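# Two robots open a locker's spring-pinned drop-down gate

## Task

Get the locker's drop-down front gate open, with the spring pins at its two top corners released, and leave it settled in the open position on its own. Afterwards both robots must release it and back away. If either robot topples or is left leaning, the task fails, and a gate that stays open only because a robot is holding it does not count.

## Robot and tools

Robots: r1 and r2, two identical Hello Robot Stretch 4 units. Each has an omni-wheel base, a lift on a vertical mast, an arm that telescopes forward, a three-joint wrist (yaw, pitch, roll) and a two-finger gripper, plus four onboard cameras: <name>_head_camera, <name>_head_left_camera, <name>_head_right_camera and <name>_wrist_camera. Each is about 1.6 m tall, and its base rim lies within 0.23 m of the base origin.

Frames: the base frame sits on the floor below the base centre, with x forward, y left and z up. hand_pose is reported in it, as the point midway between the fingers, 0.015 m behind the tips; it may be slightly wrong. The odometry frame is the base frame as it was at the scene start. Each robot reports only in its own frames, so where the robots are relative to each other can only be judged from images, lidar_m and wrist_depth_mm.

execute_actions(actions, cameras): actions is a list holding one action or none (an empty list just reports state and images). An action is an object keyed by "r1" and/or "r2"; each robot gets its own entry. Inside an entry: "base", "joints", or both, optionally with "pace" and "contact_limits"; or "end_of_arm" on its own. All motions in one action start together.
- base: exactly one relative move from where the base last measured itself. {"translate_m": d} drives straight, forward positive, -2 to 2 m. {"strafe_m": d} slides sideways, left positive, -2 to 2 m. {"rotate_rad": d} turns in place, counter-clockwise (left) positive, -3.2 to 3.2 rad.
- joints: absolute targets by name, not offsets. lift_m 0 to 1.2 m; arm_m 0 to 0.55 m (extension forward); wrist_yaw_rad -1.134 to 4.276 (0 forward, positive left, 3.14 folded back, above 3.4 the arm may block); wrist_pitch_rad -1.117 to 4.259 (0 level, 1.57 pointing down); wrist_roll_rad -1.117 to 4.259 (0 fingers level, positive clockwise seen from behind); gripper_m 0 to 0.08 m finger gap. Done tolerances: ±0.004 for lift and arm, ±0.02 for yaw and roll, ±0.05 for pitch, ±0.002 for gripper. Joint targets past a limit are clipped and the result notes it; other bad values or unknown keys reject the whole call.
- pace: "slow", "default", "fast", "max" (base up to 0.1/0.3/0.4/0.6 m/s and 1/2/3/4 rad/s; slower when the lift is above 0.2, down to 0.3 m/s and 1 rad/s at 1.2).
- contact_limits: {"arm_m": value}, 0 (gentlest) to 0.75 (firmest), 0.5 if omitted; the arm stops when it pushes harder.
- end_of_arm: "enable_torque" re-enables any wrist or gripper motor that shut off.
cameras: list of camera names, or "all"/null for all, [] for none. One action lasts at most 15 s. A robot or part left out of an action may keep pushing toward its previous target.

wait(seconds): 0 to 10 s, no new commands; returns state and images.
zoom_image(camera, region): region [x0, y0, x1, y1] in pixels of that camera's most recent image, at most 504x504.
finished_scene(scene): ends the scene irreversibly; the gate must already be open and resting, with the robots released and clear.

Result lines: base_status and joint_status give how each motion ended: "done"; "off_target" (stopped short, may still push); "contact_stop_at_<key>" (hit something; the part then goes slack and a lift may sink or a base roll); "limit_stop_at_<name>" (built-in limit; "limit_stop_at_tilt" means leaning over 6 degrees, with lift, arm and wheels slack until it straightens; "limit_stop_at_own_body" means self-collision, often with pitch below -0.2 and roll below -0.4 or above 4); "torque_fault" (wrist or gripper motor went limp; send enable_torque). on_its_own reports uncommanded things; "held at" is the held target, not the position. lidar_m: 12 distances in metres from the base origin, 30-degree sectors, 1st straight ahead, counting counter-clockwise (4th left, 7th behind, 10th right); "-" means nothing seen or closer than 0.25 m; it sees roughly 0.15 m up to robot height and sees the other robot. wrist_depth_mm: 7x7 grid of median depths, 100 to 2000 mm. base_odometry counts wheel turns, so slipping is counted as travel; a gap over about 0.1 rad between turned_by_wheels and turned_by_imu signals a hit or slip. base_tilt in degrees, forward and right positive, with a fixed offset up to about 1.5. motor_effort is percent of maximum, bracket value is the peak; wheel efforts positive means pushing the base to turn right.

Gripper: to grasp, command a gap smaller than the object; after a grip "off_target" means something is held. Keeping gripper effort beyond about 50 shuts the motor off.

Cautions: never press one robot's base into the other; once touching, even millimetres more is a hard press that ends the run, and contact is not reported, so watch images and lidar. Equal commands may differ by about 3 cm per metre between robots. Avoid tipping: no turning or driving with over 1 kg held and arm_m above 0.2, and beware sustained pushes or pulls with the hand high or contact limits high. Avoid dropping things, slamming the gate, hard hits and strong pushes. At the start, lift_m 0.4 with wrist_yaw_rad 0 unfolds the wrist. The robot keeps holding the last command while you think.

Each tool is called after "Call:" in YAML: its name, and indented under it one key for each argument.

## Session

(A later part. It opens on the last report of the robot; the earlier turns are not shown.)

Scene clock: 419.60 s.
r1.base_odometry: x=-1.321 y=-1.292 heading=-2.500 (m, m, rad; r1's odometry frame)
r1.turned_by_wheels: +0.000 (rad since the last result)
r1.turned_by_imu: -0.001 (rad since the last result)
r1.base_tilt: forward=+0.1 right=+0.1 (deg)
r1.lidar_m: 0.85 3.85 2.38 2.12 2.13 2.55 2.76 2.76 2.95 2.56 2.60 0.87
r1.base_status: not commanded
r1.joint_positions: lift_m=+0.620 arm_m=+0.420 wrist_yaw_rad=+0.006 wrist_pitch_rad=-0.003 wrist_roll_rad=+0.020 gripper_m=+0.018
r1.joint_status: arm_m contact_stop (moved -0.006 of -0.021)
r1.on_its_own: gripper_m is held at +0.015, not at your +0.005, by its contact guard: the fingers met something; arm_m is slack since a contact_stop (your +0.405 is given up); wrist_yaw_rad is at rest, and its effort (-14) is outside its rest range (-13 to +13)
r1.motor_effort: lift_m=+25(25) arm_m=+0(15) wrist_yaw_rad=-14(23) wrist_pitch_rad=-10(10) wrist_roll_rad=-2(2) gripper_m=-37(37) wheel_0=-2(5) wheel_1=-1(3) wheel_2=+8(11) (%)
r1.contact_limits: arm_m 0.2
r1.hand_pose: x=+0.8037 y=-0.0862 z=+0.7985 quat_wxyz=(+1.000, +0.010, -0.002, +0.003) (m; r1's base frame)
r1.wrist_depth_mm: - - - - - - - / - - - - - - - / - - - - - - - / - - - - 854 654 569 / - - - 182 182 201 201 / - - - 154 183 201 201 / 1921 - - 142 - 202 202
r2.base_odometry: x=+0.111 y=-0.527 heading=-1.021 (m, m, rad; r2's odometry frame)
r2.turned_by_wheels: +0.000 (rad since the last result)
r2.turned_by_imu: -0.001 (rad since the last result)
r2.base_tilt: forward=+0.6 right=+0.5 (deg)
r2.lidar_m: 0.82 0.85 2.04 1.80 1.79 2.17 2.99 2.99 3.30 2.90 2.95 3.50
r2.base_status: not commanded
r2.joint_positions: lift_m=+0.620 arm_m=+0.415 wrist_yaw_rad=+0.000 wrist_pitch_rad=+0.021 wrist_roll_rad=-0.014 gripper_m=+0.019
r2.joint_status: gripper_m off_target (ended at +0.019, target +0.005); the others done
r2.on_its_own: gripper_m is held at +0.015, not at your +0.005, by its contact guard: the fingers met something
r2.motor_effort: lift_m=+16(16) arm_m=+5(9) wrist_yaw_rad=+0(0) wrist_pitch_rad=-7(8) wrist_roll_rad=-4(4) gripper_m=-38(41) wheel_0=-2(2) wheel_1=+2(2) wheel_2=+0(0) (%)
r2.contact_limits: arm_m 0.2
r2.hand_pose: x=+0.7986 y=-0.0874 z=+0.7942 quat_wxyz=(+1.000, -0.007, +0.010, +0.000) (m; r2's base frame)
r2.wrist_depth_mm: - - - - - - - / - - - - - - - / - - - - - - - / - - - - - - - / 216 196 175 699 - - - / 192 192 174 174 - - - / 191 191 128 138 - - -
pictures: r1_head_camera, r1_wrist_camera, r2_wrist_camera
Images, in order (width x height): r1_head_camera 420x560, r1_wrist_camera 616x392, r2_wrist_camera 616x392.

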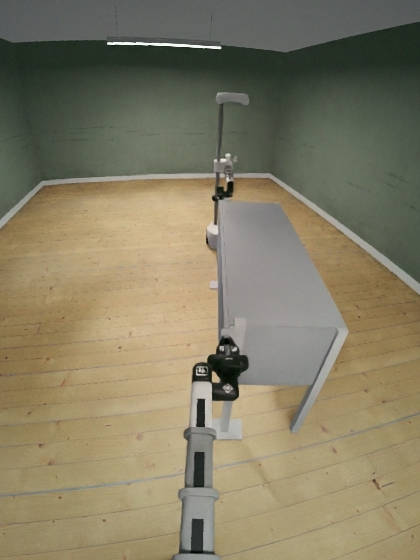

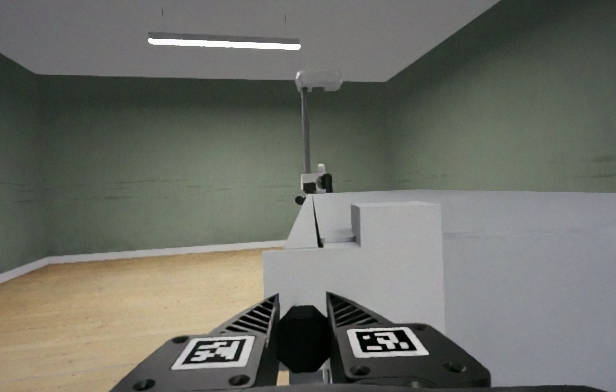

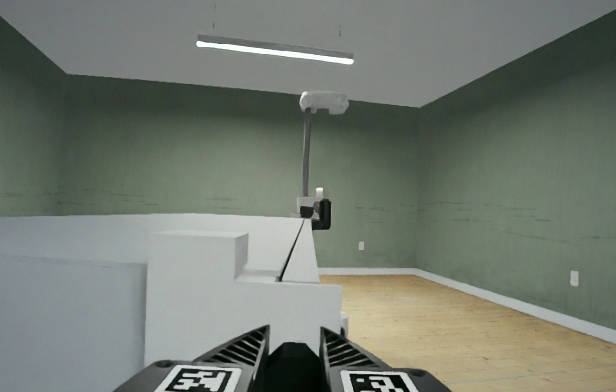

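Call:
execute_actions:
  actions:
    - {"r1": {"joints": {"arm_m": 0.404}, "contact_limits": {"arm_m": 0.4}, "pace": "slow"}, "r2": {"joints": {"arm_m": 0.393}, "contact_limits": {"arm_m": 0.4}, "pace": "slow"}}
  cameras: ["r1_wrist_camera", "r2_wrist_camera", "r1_head_camera"]

Scene clock: 438.73 s.
r1.base_odometry: x=-1.321 y=-1.292 heading=-2.500 (m, m, rad; r1's odometry frame)
r1.turned_by_wheels: +0.001 (rad since the last result)
r1.turned_by_imu: -0.004 (rad since the last result)
r1.base_tilt: forward=+0.1 right=+0.1 (deg)
r1.lidar_m: 0.81 3.90 2.37 2.13 2.13 2.55 2.76 2.78 2.97 2.59 2.60 0.86
r1.base_status: not commanded
r1.joint_positions: lift_m=+0.620 arm_m=+0.419 wrist_yaw_rad=+0.008 wrist_pitch_rad=-0.003 wrist_roll_rad=+0.020 gripper_m=+0.018
r1.joint_status: arm_m contact_stop (moved -0.001 of -0.016)
r1.on_its_own: gripper_m is held at +0.015, not at your +0.005, by its contact guard: the fingers met something; arm_m is slack since a contact_stop (your +0.404 is given up); wrist_yaw_rad is at rest, and its effort (-21) is outside its rest range (-13 to +13)
r1.motor_effort: lift_m=+24(25) arm_m=+0(17) wrist_yaw_rad=-21(36) wrist_pitch_rad=-9(14) wrist_roll_rad=-1(1) gripper_m=-37(38) wheel_0=+1(5) wheel_1=+1(3) wheel_2=+11(17) (%)
r1.contact_limits: arm_m 0.4
r1.hand_pose: x=+0.8034 y=-0.0857 z=+0.7986 quat_wxyz=(+1.000, +0.010, -0.002, +0.004) (m; r1's base frame)
r1.wrist_depth_mm: - - - - - - - / - - - - - - - / - - - - - - - / - - - - 854 654 564 / - - 668 183 182 200 200 / - 320 430 154 182 200 200 / 211 258 - 142 - 202 201
r2.base_odometry: x=+0.111 y=-0.527 heading=-1.020 (m, m, rad; r2's odometry frame)
r2.turned_by_wheels: +0.001 (rad since the last result)
r2.turned_by_imu: -0.007 (rad since the last result)
r2.base_tilt: forward=+0.5 right=+0.4 (deg)
r2.lidar_m: 0.81 0.85 2.06 1.79 1.79 2.16 3.00 3.01 3.33 2.89 2.95 0.85
r2.base_status: not commanded
r2.joint_positions: lift_m=+0.620 arm_m=+0.409 wrist_yaw_rad=+0.006 wrist_pitch_rad=+0.021 wrist_roll_rad=-0.014 gripper_m=+0.019
r2.joint_status: arm_m contact_stop (moved -0.006 of -0.022)
r2.on_its_own: gripper_m is held at +0.015, not at your +0.005, by its contact guard: the fingers met something; arm_m is slack since a contact_stop (your +0.393 is given up); wrist_yaw_rad is at rest, and its effort (-18) is outside its rest range (-13 to +13)
r2.motor_effort: lift_m=+17(17) arm_m=+0(22) wrist_yaw_rad=-18(36) wrist_pitch_rad=-8(12) wrist_roll_rad=-4(4) gripper_m=-38(38) wheel_0=+0(6) wheel_1=+0(2) wheel_2=+7(12) (%)
r2.contact_limits: arm_m 0.4
r2.hand_pose: x=+0.7930 y=-0.0861 z=+0.7941 quat_wxyz=(+1.000, -0.007, +0.010, +0.003) (m; r2's base frame)
r2.wrist_depth_mm: - - - - - - - / - - - - - - - / - - - - - - - / - - - - - - - / 217 198 180 1576 - - - / 197 196 178 178 544 399 - / 196 196 127 138 377 290 236
pictures: r1_head_camera, r1_wrist_camera, r2_wrist_camera
Images, in order (width x height): r1_head_camera 420x560, r1_wrist_camera 616x392, r2_wrist_camera 616x392.

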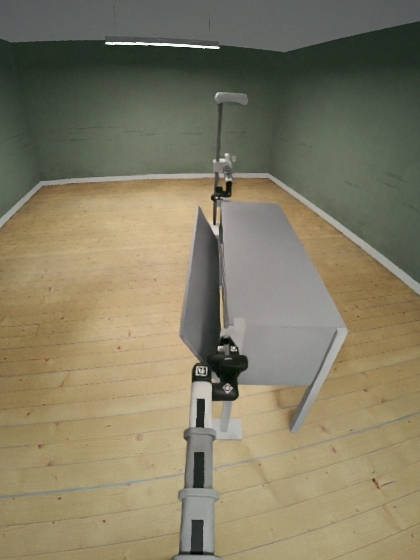

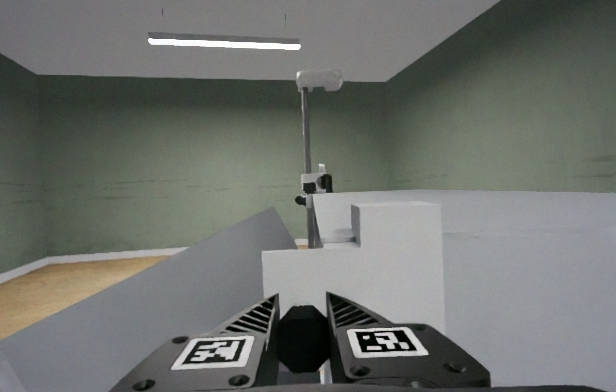

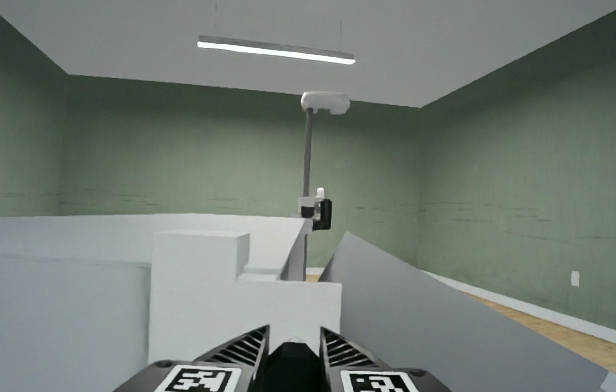

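Call:
execute_actions:
  actions: []
  cameras: ["r1_head_camera", "r2_head_camera"]

Scene clock: 443.23 s.
r1.base_odometry: x=-1.321 y=-1.292 heading=-2.500 (m, m, rad; r1's odometry frame)
r1.turned_by_wheels: +0.000 (rad since the last result)
r1.turned_by_imu: +0.001 (rad since the last result)
r1.base_tilt: forward=+0.1 right=+0.1 (deg)
r1.lidar_m: 0.82 3.88 2.39 2.11 2.12 2.53 2.76 2.78 2.97 2.58 2.60 0.87
r1.base_status: not commanded
r1.joint_positions: lift_m=+0.620 arm_m=+0.419 wrist_yaw_rad=+0.008 wrist_pitch_rad=-0.003 wrist_roll_rad=+0.020 gripper_m=+0.018
r1.joint_status: arm_m contact_stop (moved -0.001 of -0.016)
r1.on_its_own: gripper_m is held at +0.015, not at your +0.005, by its contact guard: the fingers met something; arm_m is slack since a contact_stop (your +0.404 is given up); wrist_yaw_rad is at rest, and its effort (-22) is outside its rest range (-13 to +13)
r1.motor_effort: lift_m=+24(25) arm_m=+0(17) wrist_yaw_rad=-22(36) wrist_pitch_rad=-9(14) wrist_roll_rad=-1(1) gripper_m=-38(38) wheel_0=+1(5) wheel_1=+1(3) wheel_2=+10(17) (%)
r1.contact_limits: arm_m 0.4
r1.hand_pose: x=+0.8034 y=-0.0857 z=+0.7986 quat_wxyz=(+1.000, +0.010, -0.002, +0.004) (m; r1's base frame)
r1.wrist_depth_mm: - - - - - - - / - - - - - - - / - - - - - - - / - - - - 842 654 569 / - - - 182 182 200 200 / - - - 154 182 202 200 / 1921 - - 142 - 201 201
r2.base_odometry: x=+0.111 y=-0.527 heading=-1.020 (m, m, rad; r2's odometry frame)
r2.turned_by_wheels: +0.000 (rad since the last result)
r2.turned_by_imu: -0.001 (rad since the last result)
r2.base_tilt: forward=+0.5 right=+0.2 (deg)
r2.lidar_m: 0.78 0.85 2.04 1.80 1.80 2.14 3.01 3.00 3.34 2.92 2.94 3.52
r2.base_status: not commanded
r2.joint_positions: lift_m=+0.620 arm_m=+0.409 wrist_yaw_rad=+0.006 wrist_pitch_rad=+0.021 wrist_roll_rad=-0.014 gripper_m=+0.019
r2.joint_status: arm_m contact_stop (moved -0.006 of -0.022)
r2.on_its_own: gripper_m is held at +0.015, not at your +0.005, by its contact guard: the fingers met something; arm_m is slack since a contact_stop (your +0.393 is given up); wrist_yaw_rad is at rest, and its effort (-18) is outside its rest range (-13 to +13)
r2.motor_effort: lift_m=+17(17) arm_m=+0(22) wrist_yaw_rad=-18(36) wrist_pitch_rad=-8(12) wrist_roll_rad=-4(4) gripper_m=-38(38) wheel_0=+0(6) wheel_1=+0(2) wheel_2=+7(12) (%)
r2.contact_limits: arm_m 0.4
r2.hand_pose: x=+0.7930 y=-0.0861 z=+0.7941 quat_wxyz=(+1.000, -0.007, +0.010, +0.003) (m; r2's base frame)
r2.wrist_depth_mm: - - - - - - - / - - - - - - - / - - - - - - - / - - - - - - - / 216 200 179 - - - - / 196 196 178 178 - - - / 195 196 128 137 - - -
pictures: r1_head_camera, r2_head_camera
Images, in order (width x height): r1_head_camera 420x560, r2_head_camera 420x560.

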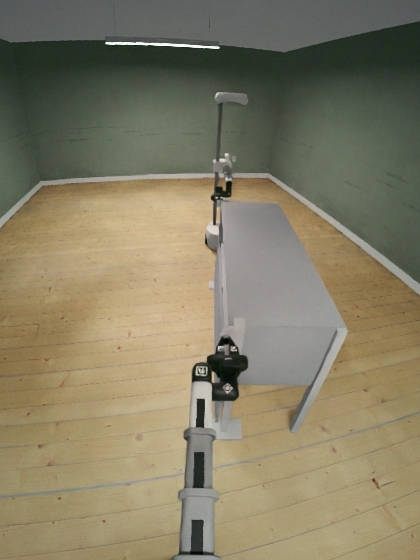

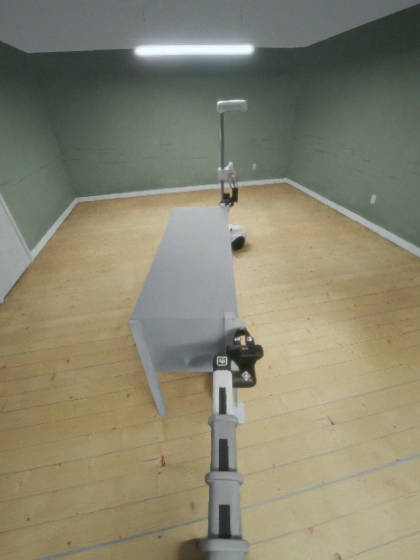

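Call:
execute_actions:
  actions:
    - {"r1": {"joints": {"arm_m": 0.425, "gripper_m": 0.045}, "pace": "default"}, "r2": {"joints": {"arm_m": 0.414, "gripper_m": 0.045}, "pace": "default"}}
  cameras: ["r1_wrist_camera", "r2_wrist_camera"]

Call:
execute_actions:
  actions:
    - {"r1": {"base": {"translate_m": -0.3}, "joints": {"arm_m": 0.0}, "pace": "fast"}, "r2": {"base": {"translate_m": -0.3}, "joints": {"arm_m": 0.0}, "pace": "fast"}}
  cameras: ["r1_head_camera", "r2_head_camera", "r1_wrist_camera", "r2_wrist_camera"]

Scene clock: 455.93 s.
r1.base_odometry: x=-1.320 y=-1.292 heading=-2.501 (m, m, rad; r1's odometry frame)
r1.turned_by_wheels: -0.001 (rad since the last result)
r1.turned_by_imu: +0.000 (rad since the last result)
r1.base_tilt: forward=+0.1 right=+0.0 (deg)
r1.lidar_m: 0.84 3.92 2.40 2.10 2.12 2.55 2.76 2.77 2.96 2.58 2.59 0.86
r1.base_status: not commanded
r1.joint_positions: lift_m=+0.620 arm_m=+0.424 wrist_yaw_rad=+0.001 wrist_pitch_rad=-0.004 wrist_roll_rad=+0.019 gripper_m=+0.045
r1.joint_status: all done
r1.motor_effort: lift_m=+24(24) arm_m=+5(5) wrist_yaw_rad=+1(21) wrist_pitch_rad=-9(9) wrist_roll_rad=+1(3) gripper_m=+1(33) wheel_0=+0(2) wheel_1=+0(1) wheel_2=+2(10) (%)
r1.hand_pose: x=+0.8078 y=-0.0873 z=+0.7986 quat_wxyz=(+1.000, +0.010, -0.002, +0.000) (m; r1's base frame)
r1.wrist_depth_mm: - - - - - - - / - - - - - - - / - - - - - - - / - - - - 842 668 580 / - - - 179 179 198 198 / - - 180 180 155 198 198 / 1921 - 118 180 122 - 199
r2.base_odometry: x=+0.111 y=-0.527 heading=-1.020 (m, m, rad; r2's odometry frame)
r2.turned_by_wheels: +0.000 (rad since the last result)
r2.turned_by_imu: -0.002 (rad since the last result)
r2.base_tilt: forward=+0.5 right=+0.4 (deg)
r2.lidar_m: 0.80 0.88 2.04 1.80 1.79 2.16 2.99 3.01 3.35 2.90 2.93 3.49
r2.base_status: not commanded
r2.joint_positions: lift_m=+0.620 arm_m=+0.413 wrist_yaw_rad=+0.000 wrist_pitch_rad=+0.021 wrist_roll_rad=-0.014 gripper_m=+0.045
r2.joint_status: all done
r2.motor_effort: lift_m=+17(17) arm_m=+3(4) wrist_yaw_rad=+0(18) wrist_pitch_rad=-8(8) wrist_roll_rad=-3(4) gripper_m=+1(36) wheel_0=+0(0) wheel_1=+0(0) wheel_2=+4(7) (%)
r2.hand_pose: x=+0.7969 y=-0.0874 z=+0.7941 quat_wxyz=(+1.000, -0.007, +0.011, +0.000) (m; r2's base frame)
r2.wrist_depth_mm: - - - - - - - / - - - - - - - / - - - - - - - / - - - - - - - / 214 195 185 - - - - / 193 192 175 175 - - - / 191 174 139 154 131 - -
pictures: r1_wrist_camera, r2_wrist_camera
Images, in order (width x height): r1_wrist_camera 616x392, r2_wrist_camera 616x392.

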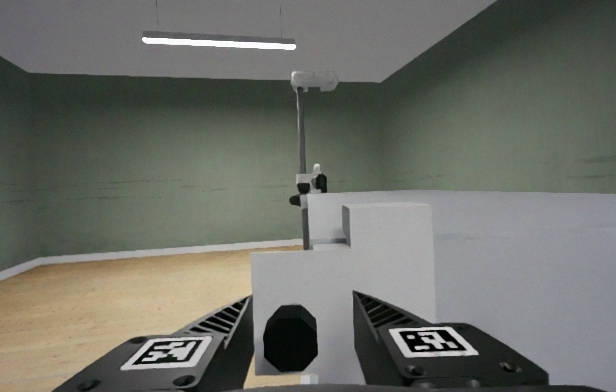

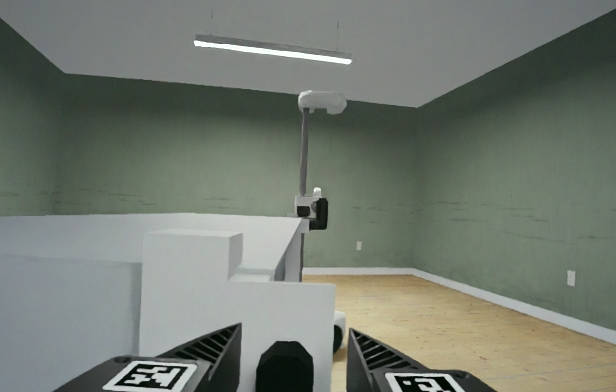

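Scene clock: 458.07 s.
r1.base_odometry: x=-1.080 y=-1.112 heading=-2.500 (m, m, rad; r1's odometry frame)
r1.turned_by_wheels: +0.000 (rad since the last result)
r1.turned_by_imu: +0.001 (rad since the last result)
r1.base_tilt: forward=+0.1 right=+0.1 (deg)
r1.lidar_m: 1.10 3.83 2.31 2.05 2.06 2.47 2.46 2.48 2.96 2.65 2.66 1.19
r1.base_status: done
r1.joint_positions: lift_m=+0.620 arm_m=+0.001 wrist_yaw_rad=+0.000 wrist_pitch_rad=-0.004 wrist_roll_rad=+0.019 gripper_m=+0.045
r1.joint_status: all done
r1.motor_effort: lift_m=+24(24) arm_m=-6(7) wrist_yaw_rad=+3(1) wrist_pitch_rad=-8(9) wrist_roll_rad=+1(0) gripper_m=+1(2) wheel_0=+2(6) wheel_1=+1(5) wheel_2=+1(8) (%)
r1.hand_pose: x=+0.3850 y=-0.0875 z=+0.7987 quat_wxyz=(+1.000, +0.010, -0.002, +0.000) (m; r1's base frame)
r1.wrist_depth_mm: - - - - - - - / - - - - - - - / - - - - - - - / - - - - 976 - - / - - - - 917 931 - / - - - - 155 931 - / 1983 - 118 1756 122 - 1863
r2.base_odometry: x=-0.046 y=-0.271 heading=-1.021 (m, m, rad; r2's odometry frame)
r2.turned_by_wheels: -0.001 (rad since the last result)
r2.turned_by_imu: +0.000 (rad since the last result)
r2.base_tilt: forward=+0.3 right=+0.3 (deg)
r2.lidar_m: 1.10 1.15 1.99 1.73 1.72 2.04 2.72 2.71 3.24 2.94 3.00 3.55
r2.base_status: done
r2.joint_positions: lift_m=+0.620 arm_m=+0.004 wrist_yaw_rad=+0.000 wrist_pitch_rad=+0.021 wrist_roll_rad=-0.015 gripper_m=+0.045
r2.joint_status: all done
joint sent to its limit — the command would take r2.arm_m past its lower limit, so that joint was sent only as far as its limit.
r2.motor_effort: lift_m=+17(17) arm_m=-5(6) wrist_yaw_rad=+1(0) wrist_pitch_rad=-7(9) wrist_roll_rad=-3(3) gripper_m=-1(1) wheel_0=-4(9) wheel_1=-3(12) wheel_2=+0(15) (%)
r2.hand_pose: x=+0.3870 y=-0.0875 z=+0.7942 quat_wxyz=(+1.000, -0.007, +0.010, +0.000) (m; r2's base frame)
r2.wrist_depth_mm: - - - - - - - / - - - - - - - / - - - - - - - / - - - - - - - / - 891 904 917 - - - / - 917 904 - - - - / - 891 140 1921 131 - -
pictures: r1_head_camera, r1_wrist_camera, r2_head_camera, r2_wrist_camera
Images, in order (width x height): r1_head_camera 420x560, r1_wrist_camera 616x392, r2_head_camera 420x560, r2_wrist_camera 616x392.

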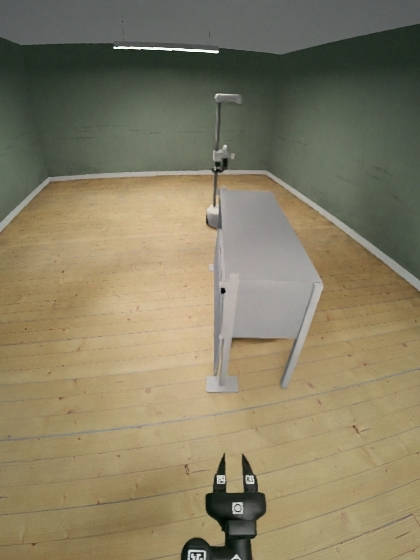

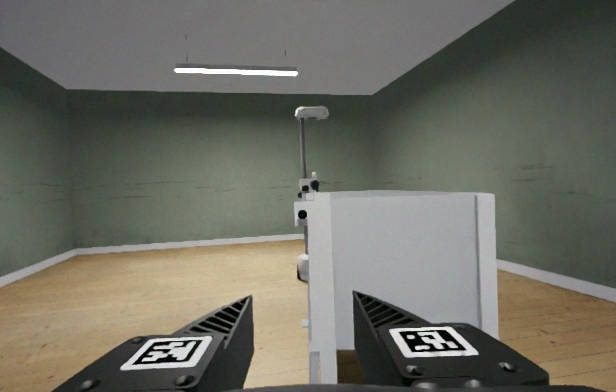

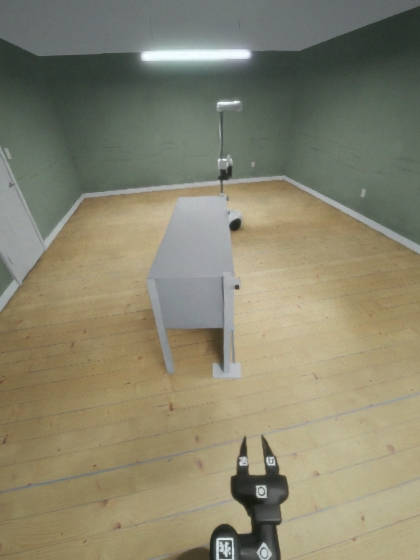

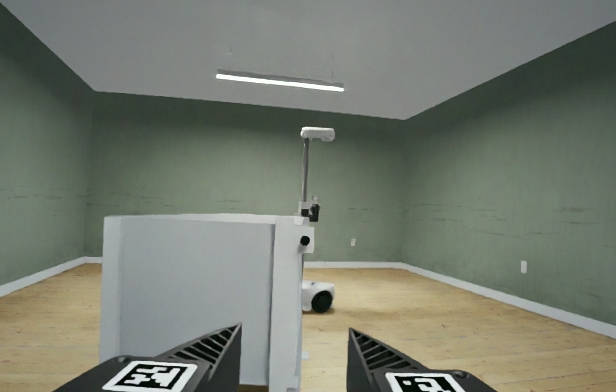

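Call:
zoom_image:
  camera: "r1_head_camera"
  region: [190, 180, 330, 400]

Region (190, 180, 330, 400) of r1_head_camera's 420x560 image, scaled by 2.291, with more detail than that image has; it fills the left 321 columns of this view, and the rest is white.

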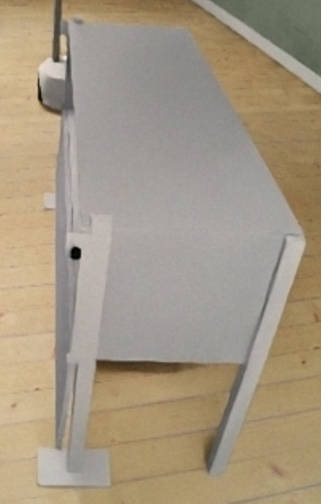

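Call:
execute_actions:
  actions: []
  cameras: ["r1_head_camera"]

Call:
zoom_image:
  camera: "r1_head_camera"
  region: [190, 180, 330, 400]

Scene clock: 467.47 s.
r1.base_odometry: x=-1.080 y=-1.112 heading=-2.500 (m, m, rad; r1's odometry frame)
r1.turned_by_wheels: +0.000 (rad since the last result)
r1.turned_by_imu: +0.001 (rad since the last result)
r1.base_tilt: forward=+0.1 right=+0.0 (deg)
r1.lidar_m: 1.11 3.81 2.32 2.05 2.05 2.47 2.46 2.48 2.96 2.66 2.68 1.19
r1.base_status: done
r1.joint_positions: lift_m=+0.620 arm_m=+0.001 wrist_yaw_rad=+0.000 wrist_pitch_rad=-0.004 wrist_roll_rad=+0.019 gripper_m=+0.045
r1.joint_status: all done
r1.motor_effort: lift_m=+24(24) arm_m=-5(7) wrist_yaw_rad=+3(1) wrist_pitch_rad=-8(9) wrist_roll_rad=+1(0) gripper_m=+1(2) wheel_0=+2(6) wheel_1=+1(5) wheel_2=+1(8) (%)
r1.hand_pose: x=+0.3850 y=-0.0875 z=+0.7987 quat_wxyz=(+1.000, +0.010, -0.002, +0.000) (m; r1's base frame)
r1.wrist_depth_mm: - - - - - - - / - - - - - - - / - - - - - - - / - - - - 976 - - / - - - - 931 931 - / - - - - 155 917 - / 1921 - 119 1756 122 - 1808
r2.base_odometry: x=-0.046 y=-0.271 heading=-1.021 (m, m, rad; r2's odometry frame)
r2.turned_by_wheels: +0.000 (rad since the last result)
r2.turned_by_imu: -0.001 (rad since the last result)
r2.base_tilt: forward=+0.5 right=+0.5 (deg)
r2.lidar_m: 1.12 1.16 1.98 1.72 1.72 2.07 2.71 2.71 3.23 2.98 2.93 3.57
r2.base_status: done
r2.joint_positions: lift_m=+0.620 arm_m=+0.004 wrist_yaw_rad=+0.000 wrist_pitch_rad=+0.021 wrist_roll_rad=-0.015 gripper_m=+0.045
r2.joint_status: all done
joint sent to its limit — the command would take r2.arm_m past its lower limit, so that joint was sent only as far as its limit.
r2.motor_effort: lift_m=+17(17) arm_m=-5(6) wrist_yaw_rad=+1(0) wrist_pitch_rad=-8(9) wrist_roll_rad=-3(3) gripper_m=+1(1) wheel_0=-4(9) wheel_1=-3(12) wheel_2=-1(15) (%)
r2.hand_pose: x=+0.3870 y=-0.0875 z=+0.7942 quat_wxyz=(+1.000, -0.007, +0.010, +0.000) (m; r2's base frame)
r2.wrist_depth_mm: - - - - - - - / - - - - - - - / - - - - - - - / - - - - - - - / - 904 917 917 - - - / - 891 891 - - - - / - 904 141 1921 131 - -
pictures: r1_head_camera
Images, in order (width x height): r1_head_camera 420x560.

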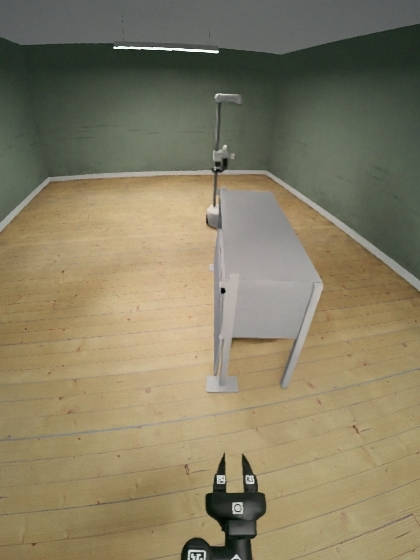

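Region (190, 180, 330, 400) of r1_head_camera's 420x560 image, scaled by 2.291, with more detail than that image has; it fills the left 321 columns of this view, and the rest is white.

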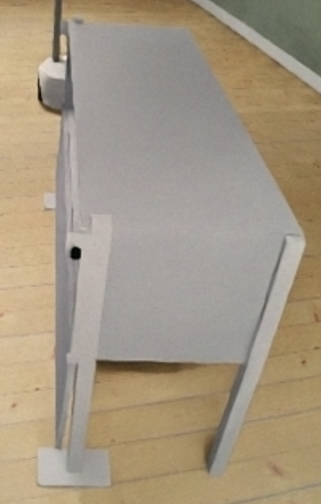

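The gate hangs fully open and is still, both robots are clear. Ending scene 1.

Call:
finished_scene:
  scene: 1

The scene is finished: the task was done.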